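## Task

Move the cardboard tube from the desk so it rests on the floor of the tray on that desk, entirely within the tray's walls. At the end the tray must still lie flat with nearly all of it on the desk, the robot must have released the tube and backed away, and the robot must not have toppled or be left leaning. Placement that holds only because the robot is supporting it does not count.

## Robot and tools

ROBOT. A wheeled base with a vertical column, a tilting head and two six-joint arms (left and right), each ending in a two-finger gripper. Folded, it measures 0.73 m long, 0.62 m wide and 1.88 m tall; its front sits 0.40 m ahead of the column. The base can drive forward or back and spin in place, but it cannot slide sideways. Loose objects may occasionally get nudged by outside forces.

FRAMES. Base frame: origin on the floor under the column, midway between the drive wheels; x forward, y to the robot's left, z up, in metres. left_hand and right_hand are reported in this frame, at the point where the fingers join (the tips extend 8 mm further). The hand's z axis points along the fingers and its y axis along the opening direction; quat_wxyz maps (0,0,1) to the finger direction. The odometry frame equals the base frame at the start of the scene.

execute_actions. Argument "actions": a list with zero or one action. An action may hold "base", "joints", or both, plus optional "speeds"; all its motions begin at once. "base" carries exactly one relative command: {"translate_m": d}, a straight drive of d metres from where the base currently is (positive forward, -3 to 3), or {"rotate_rad": d}, an in-place turn of d radians (positive counter-clockwise seen from above, -3.2 to 3.2). "joints" is a single dictionary keyed by joint name covering both arms and the head; every value is an absolute target, not an offset: head_tilt_rad -0.61 to 1.308 (0 roughly level, positive tilts down); left_joint1_rad…left_joint6_rad and right_joint1_rad…right_joint6_rad in radians (joint1 -2.879 to 2.879, joint2 0 to 3.141, joint3 0 to 3.019, joint4 -1.692 to 1.57, joint5 -1.57 to 1.57 sideways swing with positive toward robot's right, joint6 -2.094 to 2.094 roll with positive clockwise from behind); left_gripper_m and right_gripper_m are the fingertip gap in metres, 0 to 0.093. "speeds" caps top speed for that action only: translate_m 0.05–0.8 m/s, rotate_rad 0.1–1 rad/s (the maxima are the defaults); a base command needing more than 8.667 s is refused. Arms ignore "speeds". Unknown keys or out-of-range numbers get the whole call refused. "cameras": list from cam_head_left, cam_head_right, cam_left_wrist, cam_right_wrist, nav_camera, or "all"; omitted/null means all, [] means none. An empty actions list just returns state and images.

wait: {"seconds": 0–10}; commands nothing and returns state plus images. zoom_image: {"camera": name, "region": [x0,y0,x1,y1]} in pixels of that camera's most recent full image, top-left origin, at most 504×504. finished_scene: {"scene": current scene number}; final, and its result reports success and the next task.

ARM GEOMETRY. With right_joint1_rad at 1.57 (left: -1.57) and joints 5, 6 at 0, the arm sits in a vertical plane straight ahead, 0.23 m off the column's side. Let a = joint2 - 0.35, b = 1.05 + joint2 - joint3, c = b - joint4 (c = 1.57 means fingers pointing down). Hand distance ahead ≈ 0.12 + 0.39 sin a + 0.38 cos b + 0.25 cos c; height ≈ 1.46 + 0.39 cos a - 0.38 sin b - 0.25 sin c. Example: joints 2,3,4 = 0.93, 0.78, 0.14 gives about 0.60 m ahead, 1.21 m up. Real hands usually sit up to ~5 cm lower and nearer the column (up to ~12 cm with heavy or far loads); trust left_hand/right_hand. Reach is about 1 m from the shoulder, lowest about 0.47 m up; the floor is out of reach. Light loads (≤0.3 kg) are fine 0.65–1.6 m up out to 0.6 m ahead with fingers down.

GRIPPER. Fingers are 7 cm long; outer width is opening +1 cm at tips, +5 cm at base; housing 10×7 cm; wrist camera protrudes 11 cm on one side. To grasp, command a gap smaller than the object; "off_target" is then expected. A reported gap staying ≥0.002 m above target means something is held.

RESULTS. base_status and joint_status tell how each motion ended: "done"; "off_target" (resting short, maybe still pushing); "contact_stop" (base only, a wheel stalled: back off 0.05 m before retrying or turning); "time_out"; "not_followed" after "joint command not followed" with a "cause:" line, meaning a self-collision check blocked an arm—back each moved joint off by ≥0.05 rad or move the other arm. on_its_own lists things you did not command; "held at" is a held target. Compare turned_by_wheels with turned_by_imu: a gap above ~4% and ≥0.05 rad means slipping or a collision. base_tilt is in degrees; a drop of 0.5° in forward tilt while moving means the robot is leaning back—reverse 0.05 m. wheel_motors_off = 1 means wheels are briefly disabled after prolonged hard pushing. motor_effort lists wheel motors as percent. Motor temperatures are listed per arm; MOTOR HOT appears from 85 °C, and at 100 °C that arm goes limp.

CAUTIONS. Small target changes (under ~0.03 rad, 0.08 for joints 2–3) may not move a joint; approach contacts in ~0.05 rad steps from your last target. A blocked arm keeps pushing and heats up; to relax it, resend its reported positions. Keep the arms from striking or pressing each other, especially near the centre line. Desk edges 0.30–1.20 m high can slide over the base and hit the column. Avoid drops, slams and shoving the tray; release the object gently inside the tray, then retract and back away.

Each tool is called after ">>>" as name(argument=value, ...) on one line, values as JSON.

## Session

I'll start by looking at the current state and the camera images.

>>> execute_actions(actions=[])

Scene clock: 0.00 s.
Joint torques (N m, as the arm reports them, + toward a larger angle): no reading
Motor temperatures (°C, as the motors report them): left_arm=[30 28 29 28 29 30] | right_arm=[29 27 29 30 29 31]
base_odometry: x=+0.000 y=+0.000 heading=+0.000 (m, m, rad; odometry frame)
turned_by_wheels: +0.000 (rad since the last result)
turned_by_imu: +0.000 (rad since the last result)
base_tilt: forward=+0.0 right=+0.0 (deg)
base_status: not commanded
joint_positions: head_tilt_rad=+0.889 left_joint1_rad=-1.579 left_joint2_rad=+0.881 left_joint3_rad=+0.365 left_joint4_rad=-0.947 left_joint5_rad=+0.000 left_joint6_rad=+0.039 left_gripper_m=+0.094 right_joint1_rad=+1.569 right_joint2_rad=+0.865 right_joint3_rad=+0.399 right_joint4_rad=-0.974 right_joint5_rad=+0.039 right_joint6_rad=+0.039 right_gripper_m=+0.094
joint_status: not commanded
wheel_motors_off: 0
motor_effort: left_wheel=+0 right_wheel=+2 (%)
left_hand: x=+0.1247 y=+0.2231 z=+1.2602 quat_wxyz=(+0.452, -0.021, -0.892, +0.011) (m; base frame)
right_hand: x=+0.1421 y=-0.2325 z=+1.2595 quat_wxyz=(+0.441, -0.009, -0.897, +0.027) (m; base frame)
pictures: cam_head_left, cam_head_right, cam_left_wrist, cam_right_wrist, nav_camera
Images, in order (width x height): cam_head_left 896x504, cam_head_right 896x504, cam_left_wrist 504x504, cam_right_wrist 504x504, nav_camera 896x504.

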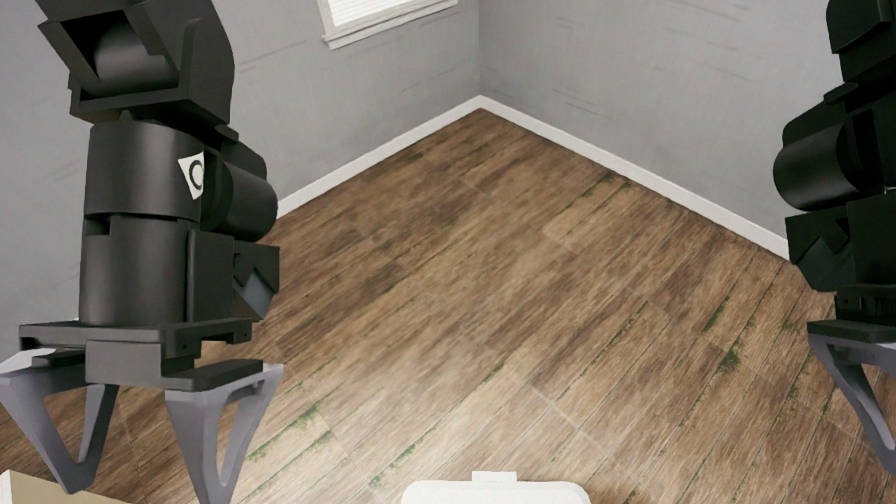

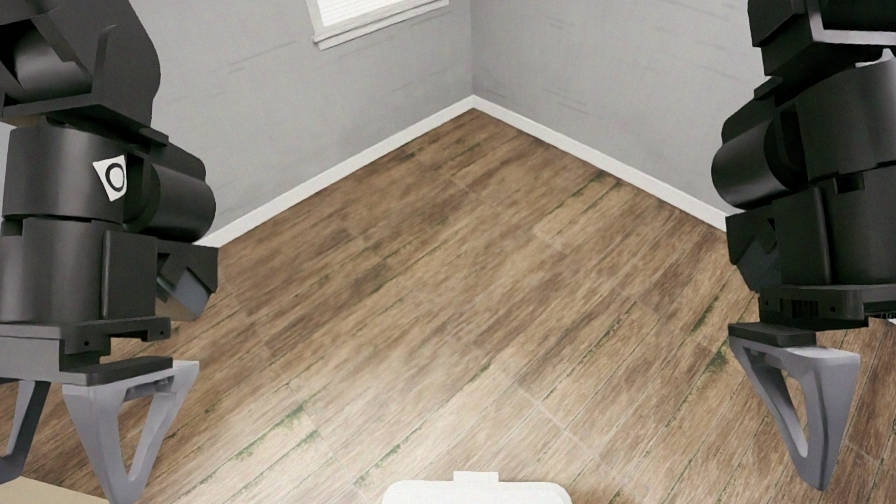

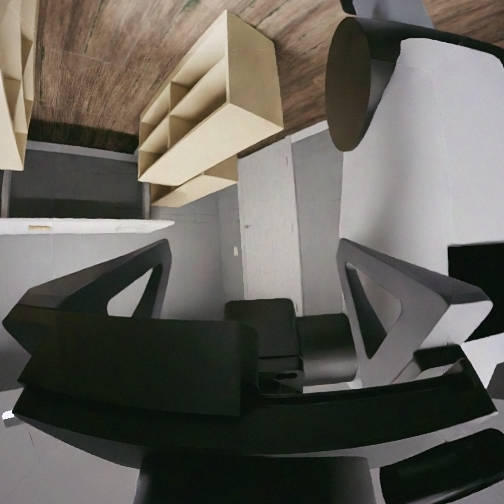

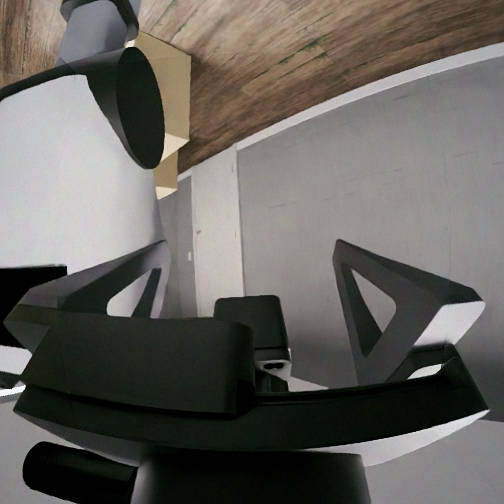

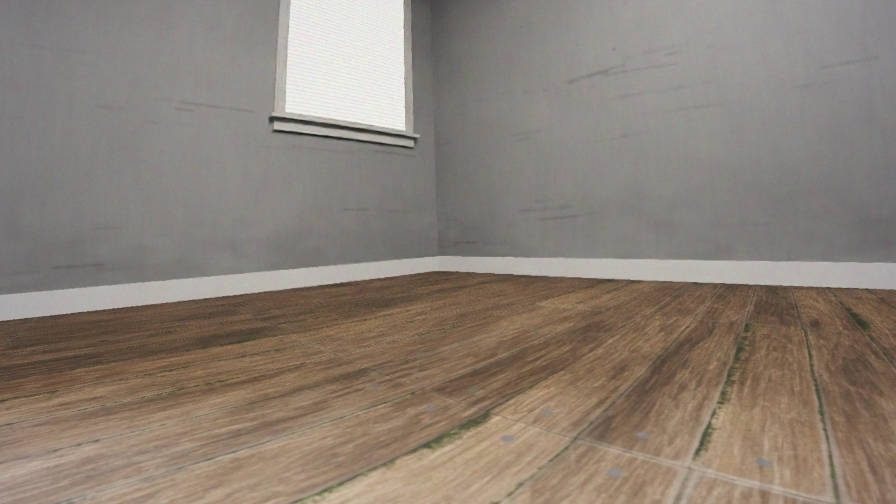

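>>> zoom_image(camera="cam_left_wrist", region=[0, 0, 300, 300])

>>> zoom_image(camera="cam_head_left", region=[0, 300, 300, 504])

Region (0, 0, 300, 300) of cam_left_wrist's 504x504 image, scaled by 1.680, with more detail than that image has.

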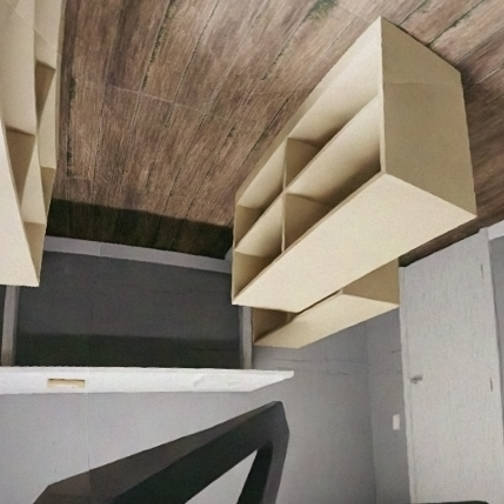

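Region (0, 300, 300, 504) of cam_head_left's 896x504 image, scaled by 1.680, with more detail than that image has; it fills the top 343 rows of this view, and the rest is white.

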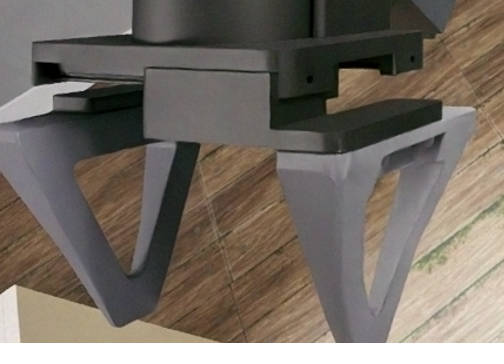

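>>> execute_actions(actions=[{"base": {"rotate_rad": 2.3}, "joints": {"head_tilt_rad": 0.45}}], cameras=["cam_head_left", "cam_head_right", "nav_camera"])

Scene clock: 28.87 s.
Joint torques (N m, as the arm reports them, + toward a larger angle): left_arm=[-0.59 -7.69 -0.97 -1.2  -0.07  0.04] | right_arm=[ 1.46 -4.55 -0.85 -1.41 -0.02  0.  ]
Motor temperatures (°C, as the motors report them): left_arm=[30 28 29 28 29 30] | right_arm=[29 28 29 30 29 31]
base_odometry: x=+0.000 y=+0.000 heading=+2.299 (m, m, rad; odometry frame)
turned_by_wheels: +2.299 (rad since the last result)
turned_by_imu: +2.297 (rad since the last result)
base_tilt: forward=+0.0 right=+0.0 (deg)
base_status: done
joint_positions: head_tilt_rad=+0.469 left_joint1_rad=-1.579 left_joint2_rad=+0.881 left_joint3_rad=+0.365 left_joint4_rad=-0.947 left_joint5_rad=+0.000 left_joint6_rad=+0.039 left_gripper_m=+0.094 right_joint1_rad=+1.569 right_joint2_rad=+0.865 right_joint3_rad=+0.399 right_joint4_rad=-0.974 right_joint5_rad=+0.039 right_joint6_rad=+0.039 right_gripper_m=+0.094
joint_status: all done
wheel_motors_off: 0
motor_effort: left_wheel=-5(44) right_wheel=+6(38) (%)
left_hand: x=+0.1247 y=+0.2231 z=+1.2602 quat_wxyz=(+0.452, -0.021, -0.892, +0.011) (m; base frame)
right_hand: x=+0.1421 y=-0.2325 z=+1.2595 quat_wxyz=(+0.441, -0.009, -0.897, +0.027) (m; base frame)
pictures: cam_head_left, cam_head_right, nav_camera
camera_calibration (this result's frames):
cam_head_left: T_world_to_cam=[[0.0668489, -0.996246, -0.0549964, 0.107924], [-0.434439, 0.0205578, -0.900466, 1.40568], [0.898217, 0.0840878, -0.431434, 0.536757], [0, 0, 0, 1]] pos_world=[0.121345, 0.0334868, 1.50328]
cam_head_right: T_world_to_cam=[[0.0652342, -0.996837, -0.0453862, 0.0425082], [-0.434012, 0.0126122, -0.900819, 1.4068], [0.898542, 0.0784623, -0.431817, 0.533954], [0, 0, 0, 1]] pos_world=[0.128014, -0.0172644, 1.49977]
Images, in order (width x height): cam_head_left 896x504, cam_head_right 896x504, nav_camera 896x504.

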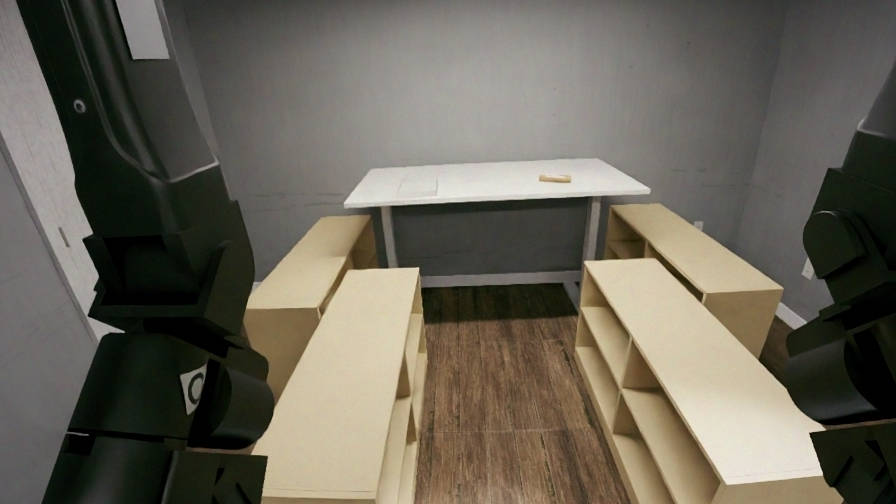

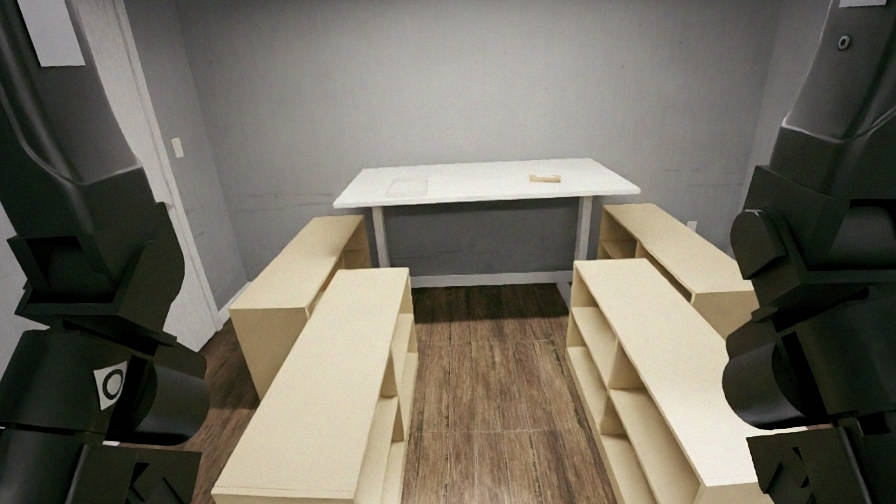

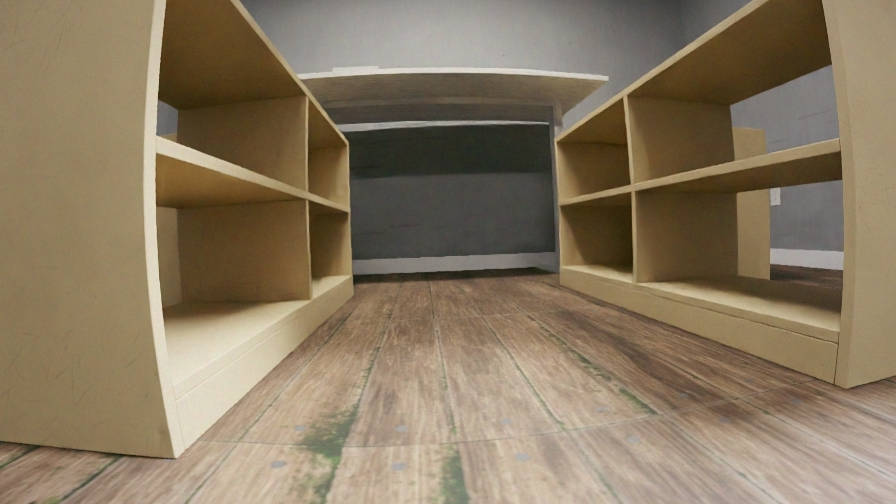

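>>> zoom_image(camera="nav_camera", region=[100, 250, 400, 504])

>>> zoom_image(camera="nav_camera", region=[520, 220, 896, 450])

>>> zoom_image(camera="cam_head_left", region=[330, 140, 670, 340])

Region (100, 250, 400, 504) of nav_camera's 896x504 image, scaled by 1.680, with more detail than that image has; it fills the top 427 rows of this view, and the rest is white.

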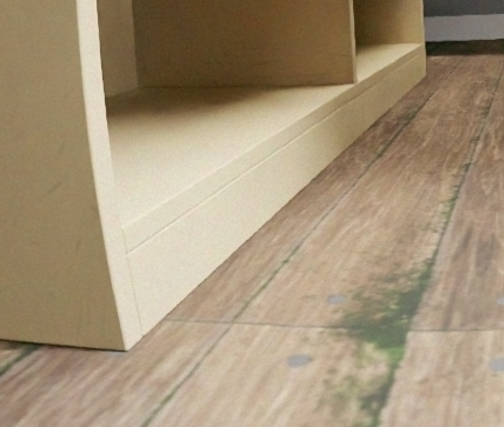

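Region (520, 220, 896, 450) of nav_camera's 896x504 image, scaled by 1.340, with more detail than that image has.

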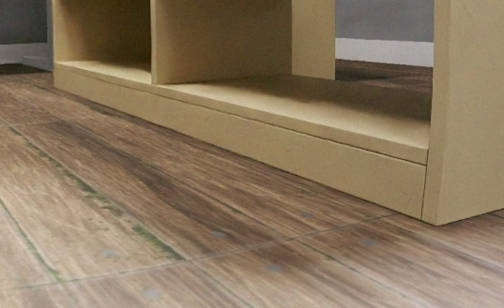

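Region (330, 140, 670, 340) of cam_head_left's 896x504 image, scaled by 1.482, with more detail than that image has; it fills the top 296 rows of this view, and the rest is white.

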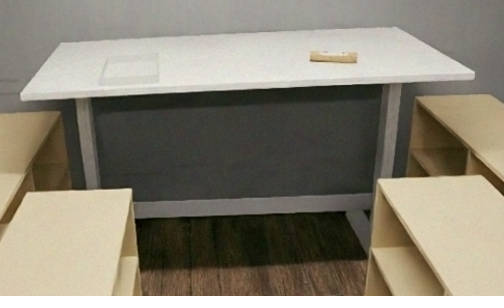

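>>> zoom_image(camera="cam_head_left", region=[340, 300, 780, 504])

>>> zoom_image(camera="cam_head_right", region=[320, 240, 760, 504])

Region (340, 300, 780, 504) of cam_head_left's 896x504 image, scaled by 1.145, with more detail than that image has; it fills the top 234 rows of this view, and the rest is white.

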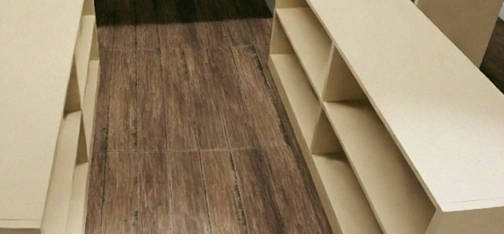

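Region (320, 240, 760, 504) of cam_head_right's 896x504 image, scaled by 1.145, with more detail than that image has; it fills the top 302 rows of this view, and the rest is white.

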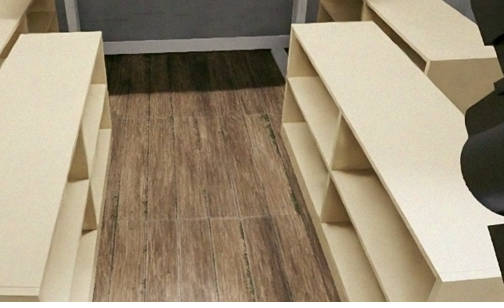

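>>> execute_actions(actions=[{"base": {"rotate_rad": -0.58}, "joints": {"head_tilt_rad": 1.25}}], cameras=["cam_head_left", "nav_camera"])

Scene clock: 151.07 s.
Joint torques (N m, as the arm reports them, + toward a larger angle): left_arm=[-0.55 -7.57 -1.05 -1.16 -0.08  0.03] | right_arm=[ 1.76 -4.93 -0.77 -1.3  -0.02  0.03]
Motor temperatures (°C, as the motors report them): left_arm=[30 29 29 28 29 30] | right_arm=[29 28 29 30 29 31]
base_odometry: x=+0.000 y=+0.000 heading=+1.721 (m, m, rad; odometry frame)
turned_by_wheels: -0.578 (rad since the last result)
turned_by_imu: -0.583 (rad since the last result)
base_tilt: forward=+0.0 right=+0.0 (deg)
base_status: done
joint_positions: head_tilt_rad=+1.247 left_joint1_rad=-1.579 left_joint2_rad=+0.881 left_joint3_rad=+0.365 left_joint4_rad=-0.947 left_joint5_rad=+0.000 left_joint6_rad=+0.039 left_gripper_m=+0.094 right_joint1_rad=+1.569 right_joint2_rad=+0.865 right_joint3_rad=+0.399 right_joint4_rad=-0.974 right_joint5_rad=+0.039 right_joint6_rad=+0.039 right_gripper_m=+0.094
joint_status: all done
wheel_motors_off: 0
motor_effort: left_wheel=+4(20) right_wheel=-5(23) (%)
left_hand: x=+0.1247 y=+0.2231 z=+1.2602 quat_wxyz=(+0.452, -0.021, -0.892, +0.011) (m; base frame)
right_hand: x=+0.1421 y=-0.2325 z=+1.2595 quat_wxyz=(+0.441, -0.009, -0.897, +0.027) (m; base frame)
pictures: cam_head_left, nav_camera
camera_calibration (this result's frames):
cam_head_left: T_world_to_cam=[[0.00898098, -0.996246, -0.0860971, 0.158713], [-0.941603, 0.0205578, -0.336098, 0.561913], [0.336607, 0.0840878, -0.937883, 1.34477], [0, 0, 0, 1]] pos_world=[0.0750156, 0.0334868, 1.46376]
Images, in order (width x height): cam_head_left 896x504, nav_camera 896x504.

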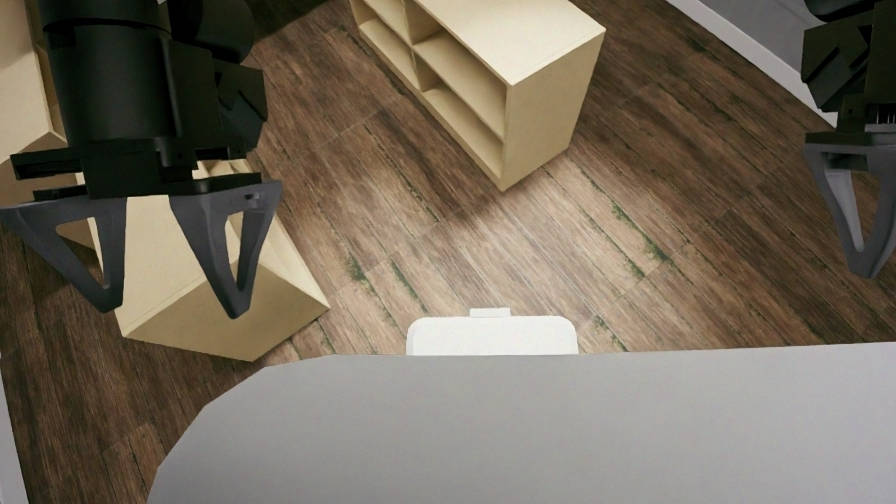

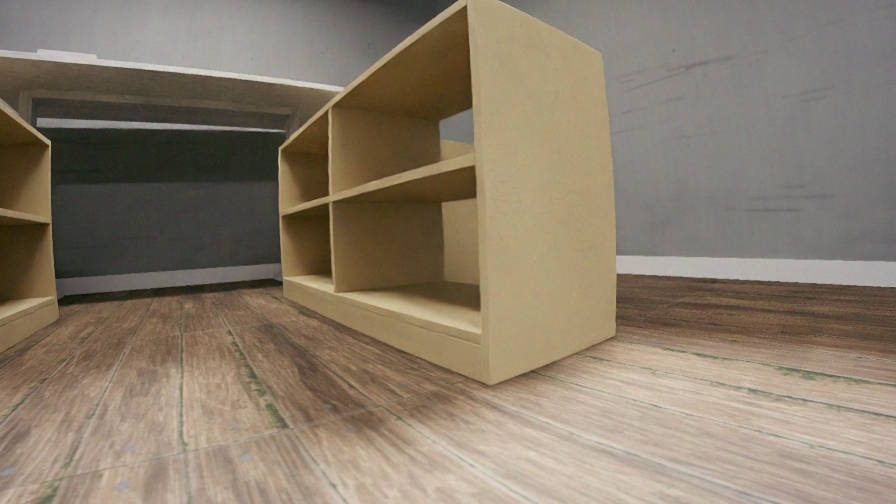

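>>> execute_actions(actions=[{"base": {"translate_m": 0.26}}], cameras=[])

>>> execute_actions(actions=[{"base": {"rotate_rad": 0.615}, "joints": {"head_tilt_rad": 0.65}}], cameras=["cam_head_left", "cam_head_right", "nav_camera"])

Scene clock: 172.57 s.
Joint torques (N m, as the arm reports them, + toward a larger angle): left_arm=[-0.9  -7.68 -1.03 -1.26 -0.07  0.04] | right_arm=[ 1.17 -4.54 -1.07 -1.33 -0.03 -0.01]
Motor temperatures (°C, as the motors report them): left_arm=[30 29 29 28 29 30] | right_arm=[29 28 29 30 29 31]
base_odometry: x=-0.039 y=+0.257 heading=+1.723 (m, m, rad; odometry frame)
turned_by_wheels: +0.003 (rad since the last result)
turned_by_imu: +0.001 (rad since the last result)
base_tilt: forward=+0.0 right=+0.0 (deg)
base_status: done
joint_positions: head_tilt_rad=+1.248 left_joint1_rad=-1.579 left_joint2_rad=+0.881 left_joint3_rad=+0.367 left_joint4_rad=-0.947 left_joint5_rad=+0.000 left_joint6_rad=+0.039 left_gripper_m=+0.094 right_joint1_rad=+1.569 right_joint2_rad=+0.865 right_joint3_rad=+0.401 right_joint4_rad=-0.974 right_joint5_rad=+0.039 right_joint6_rad=+0.039 right_gripper_m=+0.094
joint_status: not commanded
wheel_motors_off: 0
motor_effort: left_wheel=-1(68) right_wheel=-1(62) (%)
left_hand: x=+0.1255 y=+0.2231 z=+1.2599 quat_wxyz=(+0.452, -0.021, -0.892, +0.011) (m; base frame)
right_hand: x=+0.1429 y=-0.2325 z=+1.2592 quat_wxyz=(+0.441, -0.009, -0.897, +0.027) (m; base frame)
pictures: none
No camera images: the call's "cameras" was empty. Leave "cameras" out to get every camera's image.

Scene clock: 174.73 s.
Joint torques (N m, as the arm reports them, + toward a larger angle): left_arm=[-0.49 -8.22 -1.07 -1.18 -0.08  0.04] | right_arm=[ 1.66 -4.59 -0.94 -1.26 -0.03  0.02]
Motor temperatures (°C, as the motors report them): left_arm=[30 29 29 28 29 30] | right_arm=[29 28 29 30 29 31]
base_odometry: x=-0.039 y=+0.257 heading=+2.337 (m, m, rad; odometry frame)
turned_by_wheels: +0.614 (rad since the last result)
turned_by_imu: +0.611 (rad since the last result)
base_tilt: forward=+0.1 right=+0.0 (deg)
base_status: done
joint_positions: head_tilt_rad=+0.667 left_joint1_rad=-1.579 left_joint2_rad=+0.881 left_joint3_rad=+0.367 left_joint4_rad=-0.947 left_joint5_rad=+0.000 left_joint6_rad=+0.039 left_gripper_m=+0.094 right_joint1_rad=+1.569 right_joint2_rad=+0.865 right_joint3_rad=+0.400 right_joint4_rad=-0.974 right_joint5_rad=+0.039 right_joint6_rad=+0.039 right_gripper_m=+0.094
joint_status: all done
wheel_motors_off: 0
motor_effort: left_wheel=-5(53) right_wheel=+5(41) (%)
left_hand: x=+0.1255 y=+0.2231 z=+1.2599 quat_wxyz=(+0.452, -0.021, -0.892, +0.011) (m; base frame)
right_hand: x=+0.1427 y=-0.2325 z=+1.2593 quat_wxyz=(+0.441, -0.009, -0.897, +0.027) (m; base frame)
pictures: cam_head_left, cam_head_right, nav_camera
camera_calibration (this result's frames):
cam_head_left: T_world_to_cam=[[0.0546795, -0.996246, -0.0671083, 0.127185], [-0.603616, 0.0205578, -0.79701, 1.25482], [0.795398, 0.0840878, -0.600226, 0.801837], [0, 0, 0, 1]] pos_world=[0.112694, 0.0334868, 1.48992]
cam_head_right: T_world_to_cam=[[0.0549933, -0.996837, -0.0573685, 0.0614729], [-0.603267, 0.0126122, -0.79744, 1.25606], [0.795641, 0.0784623, -0.600665, 0.799126], [0, 0, 0, 1]] pos_world=[0.118539, -0.0172644, 1.48516]
Images, in order (width x height): cam_head_left 896x504, cam_head_right 896x504, nav_camera 896x504.

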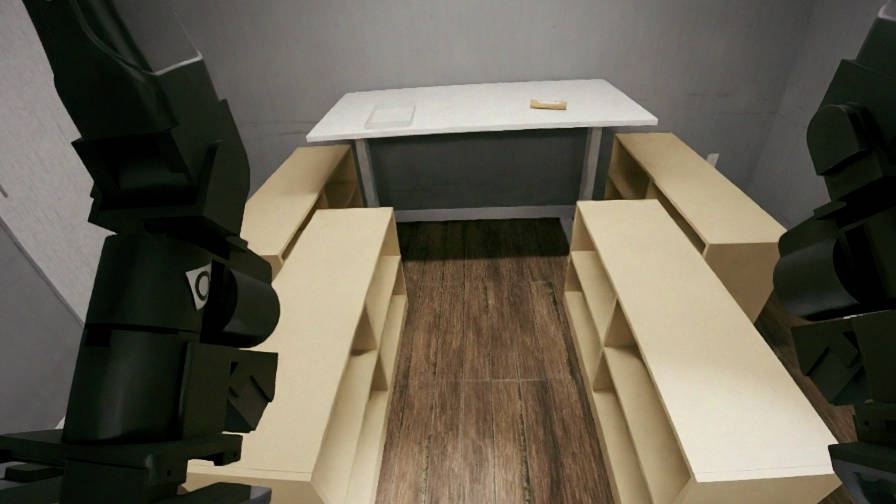

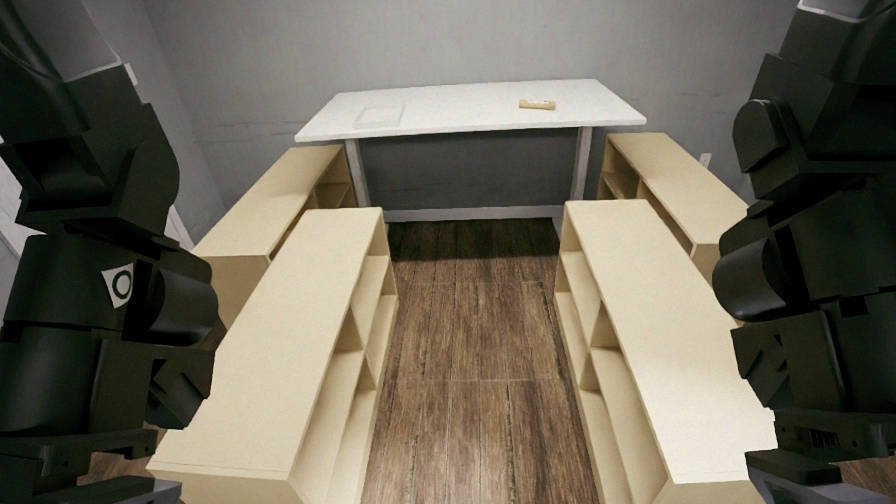

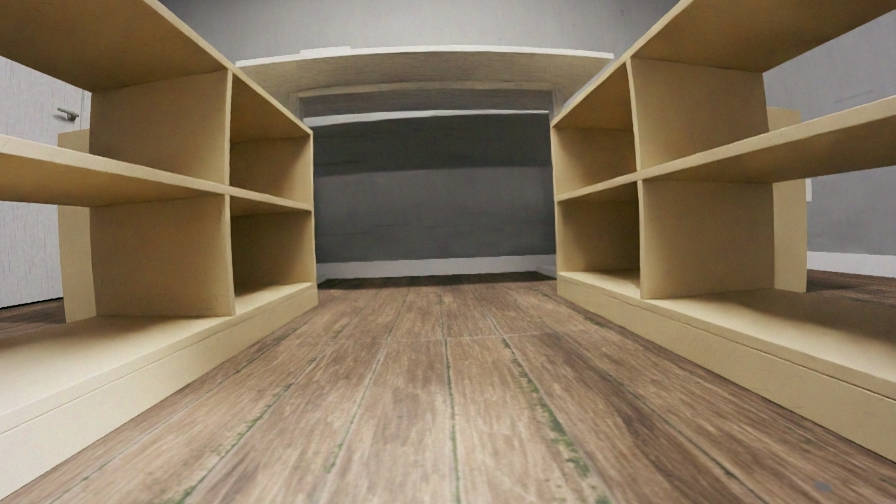

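>>> execute_actions(actions=[{"base": {"translate_m": 1.33}, "joints": {"head_tilt_rad": 0.8}}], cameras=["cam_head_left", "cam_head_right", "nav_camera"])

Scene clock: 260.20 s.
Joint torques (N m, as the arm reports them, + toward a larger angle): left_arm=[-0.61 -7.73 -1.11 -1.19 -0.07  0.06] | right_arm=[ 1.78 -4.83 -0.86 -1.27 -0.01  0.02]
Motor temperatures (°C, as the motors report them): left_arm=[30 29 29 28 29 30] | right_arm=[29 29 29 30 29 31]
base_odometry: x=-0.962 y=+1.215 heading=+2.338 (m, m, rad; odometry frame)
turned_by_wheels: +0.001 (rad since the last result)
turned_by_imu: -0.003 (rad since the last result)
base_tilt: forward=+0.0 right=+0.0 (deg)
base_status: done
joint_positions: head_tilt_rad=+0.803 left_joint1_rad=-1.579 left_joint2_rad=+0.881 left_joint3_rad=+0.365 left_joint4_rad=-0.947 left_joint5_rad=+0.000 left_joint6_rad=+0.039 left_gripper_m=+0.094 right_joint1_rad=+1.569 right_joint2_rad=+0.864 right_joint3_rad=+0.400 right_joint4_rad=-0.974 right_joint5_rad=+0.039 right_joint6_rad=+0.039 right_gripper_m=+0.094
joint_status: all done
wheel_motors_off: 0
motor_effort: left_wheel=+0(56) right_wheel=-2(60) (%)
left_hand: x=+0.1247 y=+0.2231 z=+1.2602 quat_wxyz=(+0.452, -0.021, -0.892, +0.011) (m; base frame)
right_hand: x=+0.1423 y=-0.2325 z=+1.2594 quat_wxyz=(+0.441, -0.009, -0.897, +0.027) (m; base frame)
pictures: cam_head_left, cam_head_right, nav_camera
camera_calibration (this result's frames):
cam_head_left: T_world_to_cam=[[0.0451227, -0.996246, -0.0738737, 0.138082], [-0.705654, 0.0205578, -0.708258, 1.12324], [0.707118, 0.0840878, -0.702078, 0.963103], [0, 0, 0, 1]] pos_world=[0.105363, 0.0334868, 1.48192]
cam_head_right: T_world_to_cam=[[0.046748, -0.996837, -0.0642653, 0.0725063], [-0.705366, 0.0126122, -0.708731, 1.12455], [0.7073, 0.0784623, -0.702546, 0.960439], [0, 0, 0, 1]] pos_world=[0.110511, -0.0172644, 1.47641]
Images, in order (width x height): cam_head_left 896x504, cam_head_right 896x504, nav_camera 896x504.

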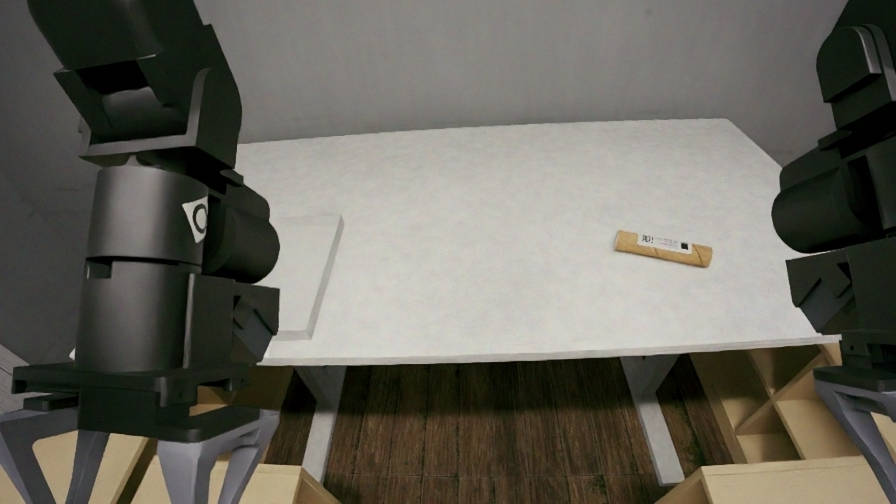

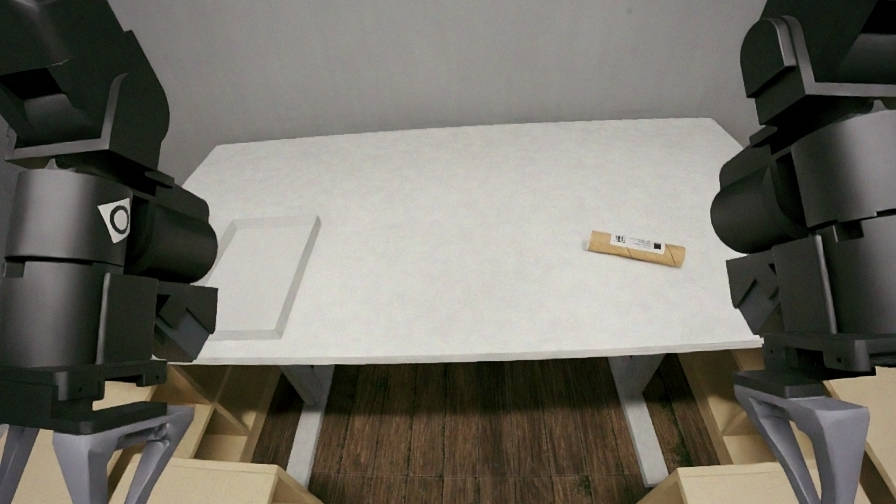

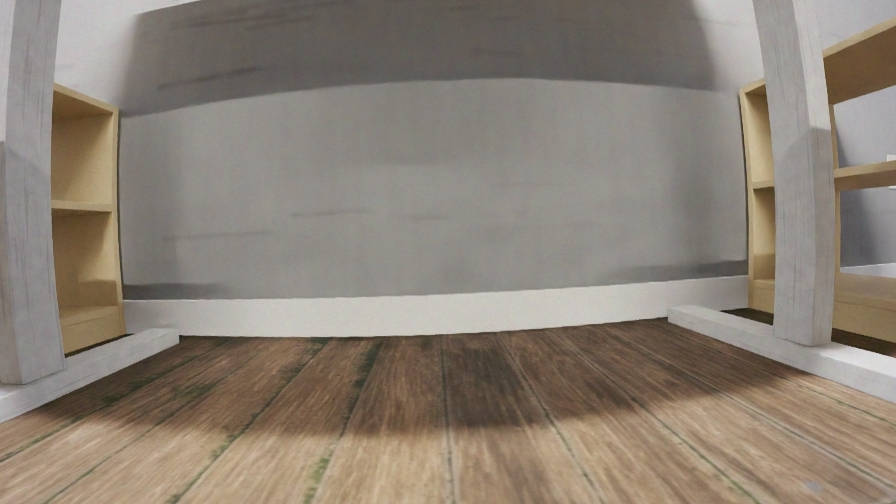

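>>> zoom_image(camera="cam_head_left", region=[590, 210, 740, 290])

>>> zoom_image(camera="cam_head_right", region=[560, 210, 710, 290])

>>> zoom_image(camera="cam_head_right", region=[180, 190, 360, 370])

>>> zoom_image(camera="cam_head_left", region=[210, 190, 390, 370])

Region (590, 210, 740, 290) of cam_head_left's 896x504 image, scaled by 3.360, with more detail than that image has; it fills the top 269 rows of this view, and the rest is white.

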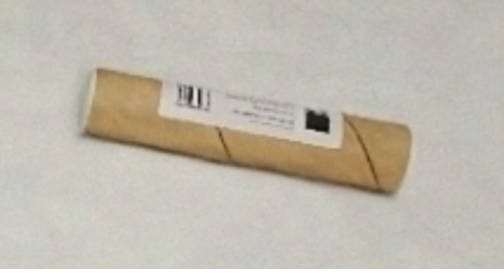

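Region (560, 210, 710, 290) of cam_head_right's 896x504 image, scaled by 3.360, with more detail than that image has; it fills the top 269 rows of this view, and the rest is white.

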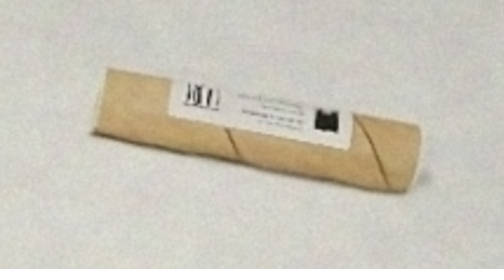

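Region (180, 190, 360, 370) of cam_head_right's 896x504 image, scaled by 2.800, with more detail than that image has.

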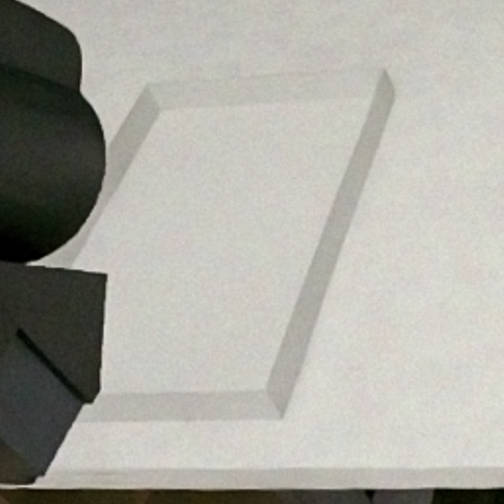

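Region (210, 190, 390, 370) of cam_head_left's 896x504 image, scaled by 2.800, with more detail than that image has.

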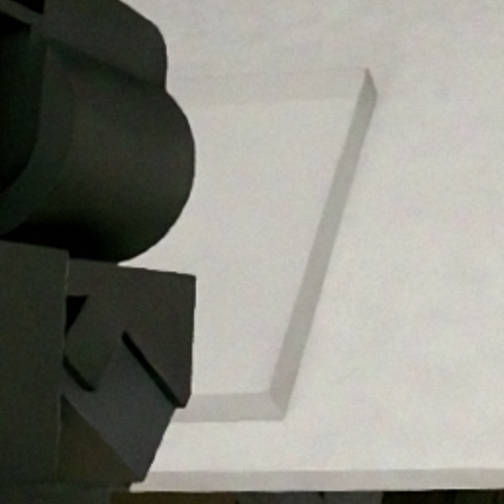

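>>> execute_actions(actions=[{"base": {"translate_m": 0.1}, "joints": {"head_tilt_rad": 0.9, "right_joint1_rad": 1.326, "right_joint2_rad": 1.32, "right_joint3_rad": 1.12, "right_joint4_rad": -0.334, "right_joint5_rad": -0.212, "right_joint6_rad": 1.76}}], cameras=["cam_head_left", "cam_head_right", "cam_right_wrist"])

Scene clock: 382.00 s.
Joint torques (N m, as the arm reports them, + toward a larger angle): left_arm=[-0.57 -7.9  -1.15 -1.22 -0.07  0.04] | right_arm=[ -0.76 -12.33   3.22   0.72  -0.14   0.1 ]
Motor temperatures (°C, as the motors report them): left_arm=[30 29 29 28 29 30] | right_arm=[29 29 29 30 29 31]
base_odometry: x=-1.031 y=+1.287 heading=+2.339 (m, m, rad; odometry frame)
turned_by_wheels: +0.001 (rad since the last result)
turned_by_imu: -0.001 (rad since the last result)
base_tilt: forward=+0.0 right=+0.0 (deg)
base_status: done
joint_positions: head_tilt_rad=+0.902 left_joint1_rad=-1.579 left_joint2_rad=+0.881 left_joint3_rad=+0.368 left_joint4_rad=-0.947 left_joint5_rad=+0.000 left_joint6_rad=+0.039 left_gripper_m=+0.094 right_joint1_rad=+1.321 right_joint2_rad=+1.318 right_joint3_rad=+1.120 right_joint4_rad=-0.339 right_joint5_rad=-0.208 right_joint6_rad=+1.750 right_gripper_m=+0.095
joint_status: all done
wheel_motors_off: 0
motor_effort: left_wheel=+1(34) right_wheel=-1(30) (%)
left_hand: x=+0.1259 y=+0.2231 z=+1.2597 quat_wxyz=(+0.451, -0.021, -0.892, +0.011) (m; base frame)
right_hand: x=+0.5560 y=-0.3331 z=+1.0771 quat_wxyz=(-0.003, -0.807, -0.591, +0.002) (m; base frame)
pictures: cam_head_left, cam_head_right, cam_right_wrist
camera_calibration (this result's frames):
cam_head_left: T_world_to_cam=[[0.0376078, -0.996246, -0.0779681, 0.144763], [-0.77214, 0.0205578, -0.63512, 1.01393], [0.634339, 0.0840878, -0.768468, 1.06898], [0, 0, 0, 1]] pos_world=[0.099357, 0.0334868, 1.47674]
cam_head_right: T_world_to_cam=[[0.0401739, -0.996837, -0.0685672, 0.0794599], [-0.7719, 0.0126122, -0.635619, 1.01528], [0.634473, 0.0784623, -0.768952, 1.06635], [0, 0, 0, 1]] pos_world=[0.103937, -0.0172644, 1.47075]
cam_right_wrist: T_world_to_cam=[[-0.956708, 0.291051, -0.000329066, 0.632025], [0.237935, 0.782764, 0.575037, -0.489834], [0.167622, 0.550064, -0.818127, 1.09496], [0, 0, 0, 1]] pos_world=[0.537671, -0.402826, 1.1777]
Images, in order (width x height): cam_head_left 896x504, cam_head_right 896x504, cam_right_wrist 504x504.

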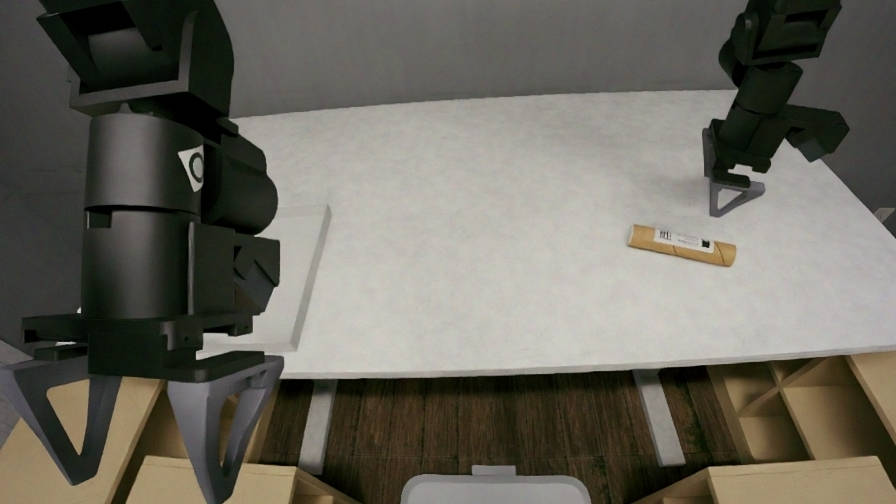

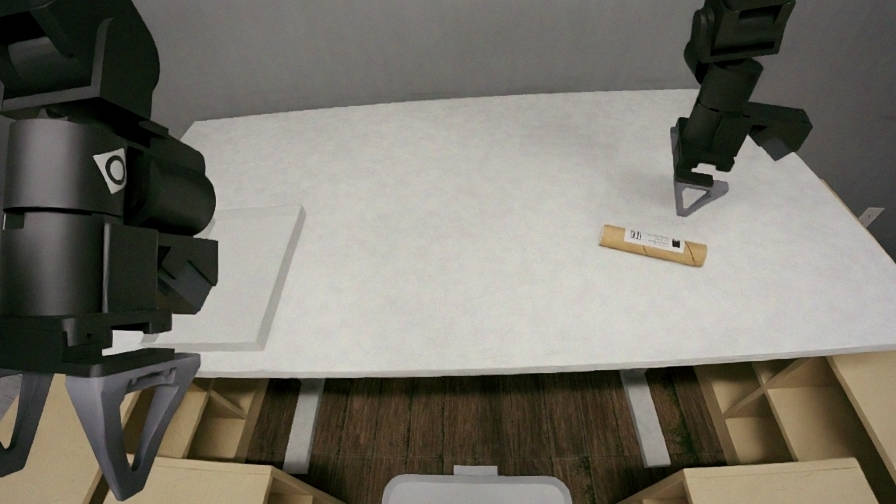

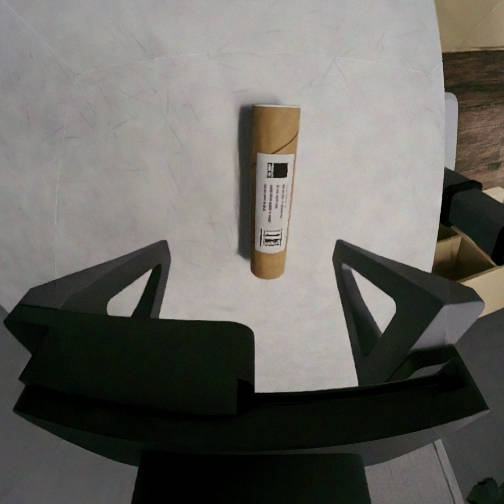

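>>> execute_actions(actions=[{"joints": {"right_joint1_rad": 1.408, "right_joint2_rad": 1.49, "right_joint3_rad": 1.165, "right_joint4_rad": -0.198, "right_joint5_rad": -0.141, "right_joint6_rad": 1.796}}], cameras=["cam_head_left", "cam_right_wrist"])

Scene clock: 463.93 s.
Joint torques (N m, as the arm reports them, + toward a larger angle): left_arm=[-0.6  -7.68 -1.34 -1.15 -0.08  0.04] | right_arm=[ -1.21 -13.47   2.74   0.82   0.25   0.14]
Motor temperatures (°C, as the motors report them): left_arm=[30 29 29 28 29 30] | right_arm=[29 32 30 30 29 31]
base_odometry: x=-1.031 y=+1.287 heading=+2.339 (m, m, rad; odometry frame)
turned_by_wheels: +0.000 (rad since the last result)
turned_by_imu: -0.001 (rad since the last result)
base_tilt: forward=+0.0 right=+0.0 (deg)
base_status: not commanded
joint_positions: head_tilt_rad=+0.902 left_joint1_rad=-1.579 left_joint2_rad=+0.881 left_joint3_rad=+0.368 left_joint4_rad=-0.947 left_joint5_rad=+0.000 left_joint6_rad=+0.039 left_gripper_m=+0.094 right_joint1_rad=+1.417 right_joint2_rad=+1.501 right_joint3_rad=+1.155 right_joint4_rad=-0.208 right_joint5_rad=-0.145 right_joint6_rad=+1.786 right_gripper_m=+0.095
joint_status: all done
wheel_motors_off: 0
motor_effort: left_wheel=+1(0) right_wheel=-3(3) (%)
left_hand: x=+0.1259 y=+0.2231 z=+1.2597 quat_wxyz=(+0.451, -0.021, -0.892, +0.011) (m; base frame)
right_hand: x=+0.5339 y=-0.2977 z=+0.9948 quat_wxyz=(+0.013, -0.804, -0.595, +0.006) (m; base frame)
pictures: cam_head_left, cam_right_wrist
camera_calibration (this result's frames):
cam_head_left: T_world_to_cam=[[0.0376078, -0.996246, -0.0779681, 0.144763], [-0.77214, 0.0205578, -0.63512, 1.01393], [0.634339, 0.0840878, -0.768468, 1.06898], [0, 0, 0, 1]] pos_world=[0.099357, 0.0334868, 1.47674]
cam_right_wrist: T_world_to_cam=[[-0.959039, 0.281869, 0.0281738, 0.570688], [0.24436, 0.772886, 0.585607, -0.481903], [0.143289, 0.568505, -0.810105, 1.0224], [0, 0, 0, 1]] pos_world=[0.518571, -0.369644, 1.09438]
Images, in order (width x height): cam_head_left 896x504, cam_right_wrist 504x504.

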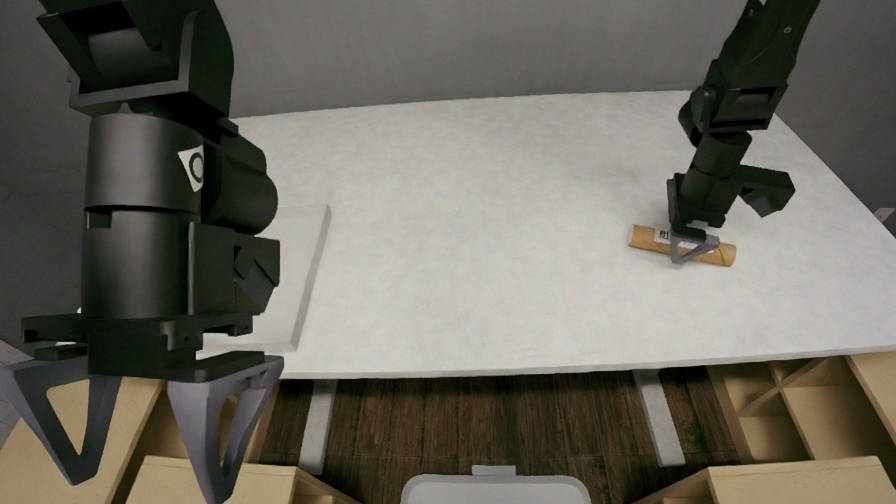

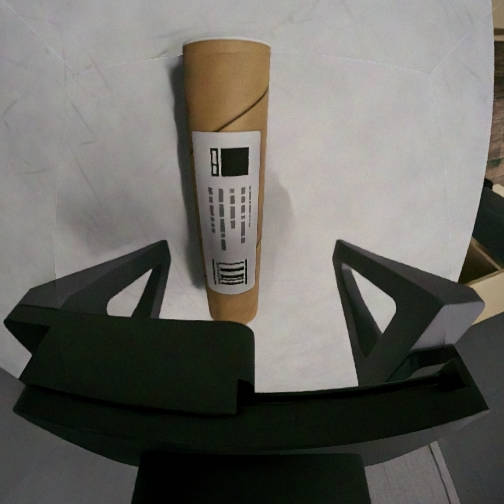

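>>> execute_actions(actions=[{"joints": {"right_joint1_rad": 1.408, "right_joint2_rad": 1.575, "right_joint3_rad": 1.234, "right_joint4_rad": -0.156, "right_joint5_rad": -0.141, "right_joint6_rad": 1.796}}], cameras=["cam_head_left", "cam_right_wrist"])

Scene clock: 498.87 s.
Joint torques (N m, as the arm reports them, + toward a larger angle): left_arm=[-0.77 -7.82 -1.17 -1.21 -0.09  0.03] | right_arm=[ -1.24 -12.64   2.14   1.05   0.26   0.08]
Motor temperatures (°C, as the motors report them): left_arm=[30 29 29 28 29 30] | right_arm=[29 33 30 30 29 31]
base_odometry: x=-1.031 y=+1.287 heading=+2.339 (m, m, rad; odometry frame)
turned_by_wheels: +0.000 (rad since the last result)
turned_by_imu: -0.001 (rad since the last result)
base_tilt: forward=+0.0 right=+0.0 (deg)
base_status: not commanded
joint_positions: head_tilt_rad=+0.902 left_joint1_rad=-1.579 left_joint2_rad=+0.881 left_joint3_rad=+0.368 left_joint4_rad=-0.947 left_joint5_rad=+0.000 left_joint6_rad=+0.039 left_gripper_m=+0.094 right_joint1_rad=+1.417 right_joint2_rad=+1.568 right_joint3_rad=+1.233 right_joint4_rad=-0.166 right_joint5_rad=-0.145 right_joint6_rad=+1.786 right_gripper_m=+0.095
joint_status: all done
wheel_motors_off: 0
motor_effort: left_wheel=+2(1) right_wheel=-2(2) (%)
left_hand: x=+0.1259 y=+0.2231 z=+1.2597 quat_wxyz=(+0.451, -0.021, -0.892, +0.011) (m; base frame)
right_hand: x=+0.5605 y=-0.3028 z=+0.9722 quat_wxyz=(-0.005, -0.802, -0.598, -0.014) (m; base frame)
pictures: cam_head_left, cam_right_wrist
camera_calibration (this result's frames):
cam_head_left: T_world_to_cam=[[0.0376078, -0.996246, -0.0779681, 0.144763], [-0.77214, 0.0205578, -0.63512, 1.01393], [0.634339, 0.0840878, -0.768468, 1.06898], [0, 0, 0, 1]] pos_world=[0.099357, 0.0334868, 1.47674]
cam_right_wrist: T_world_to_cam=[[-0.961136, 0.275059, -0.0236472, 0.647829], [0.207714, 0.77691, 0.594361, -0.457972], [0.181856, 0.56635, -0.803851, 0.974817], [0, 0, 0, 1]] pos_world=[0.540502, -0.374476, 1.07113]
Images, in order (width x height): cam_head_left 896x504, cam_right_wrist 504x504.

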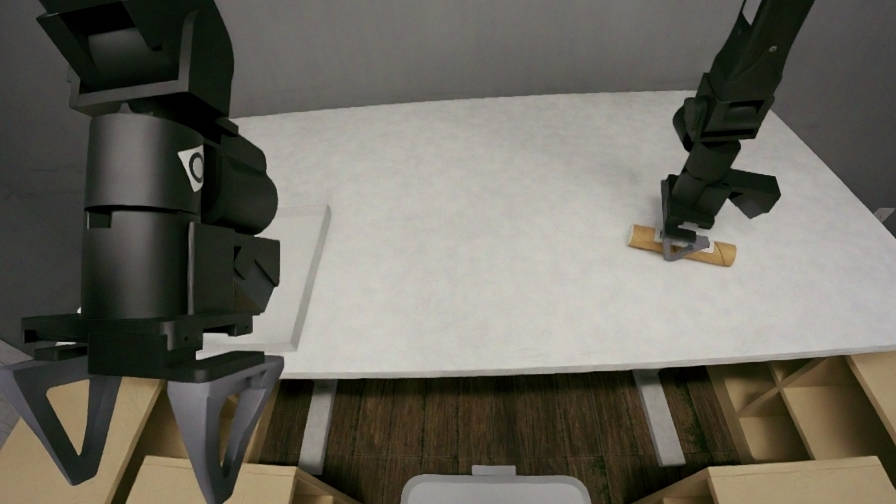

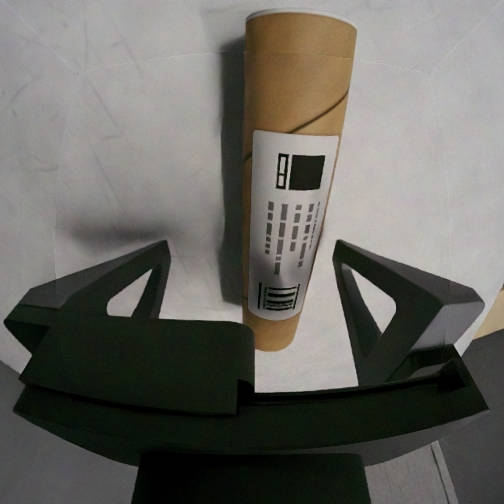

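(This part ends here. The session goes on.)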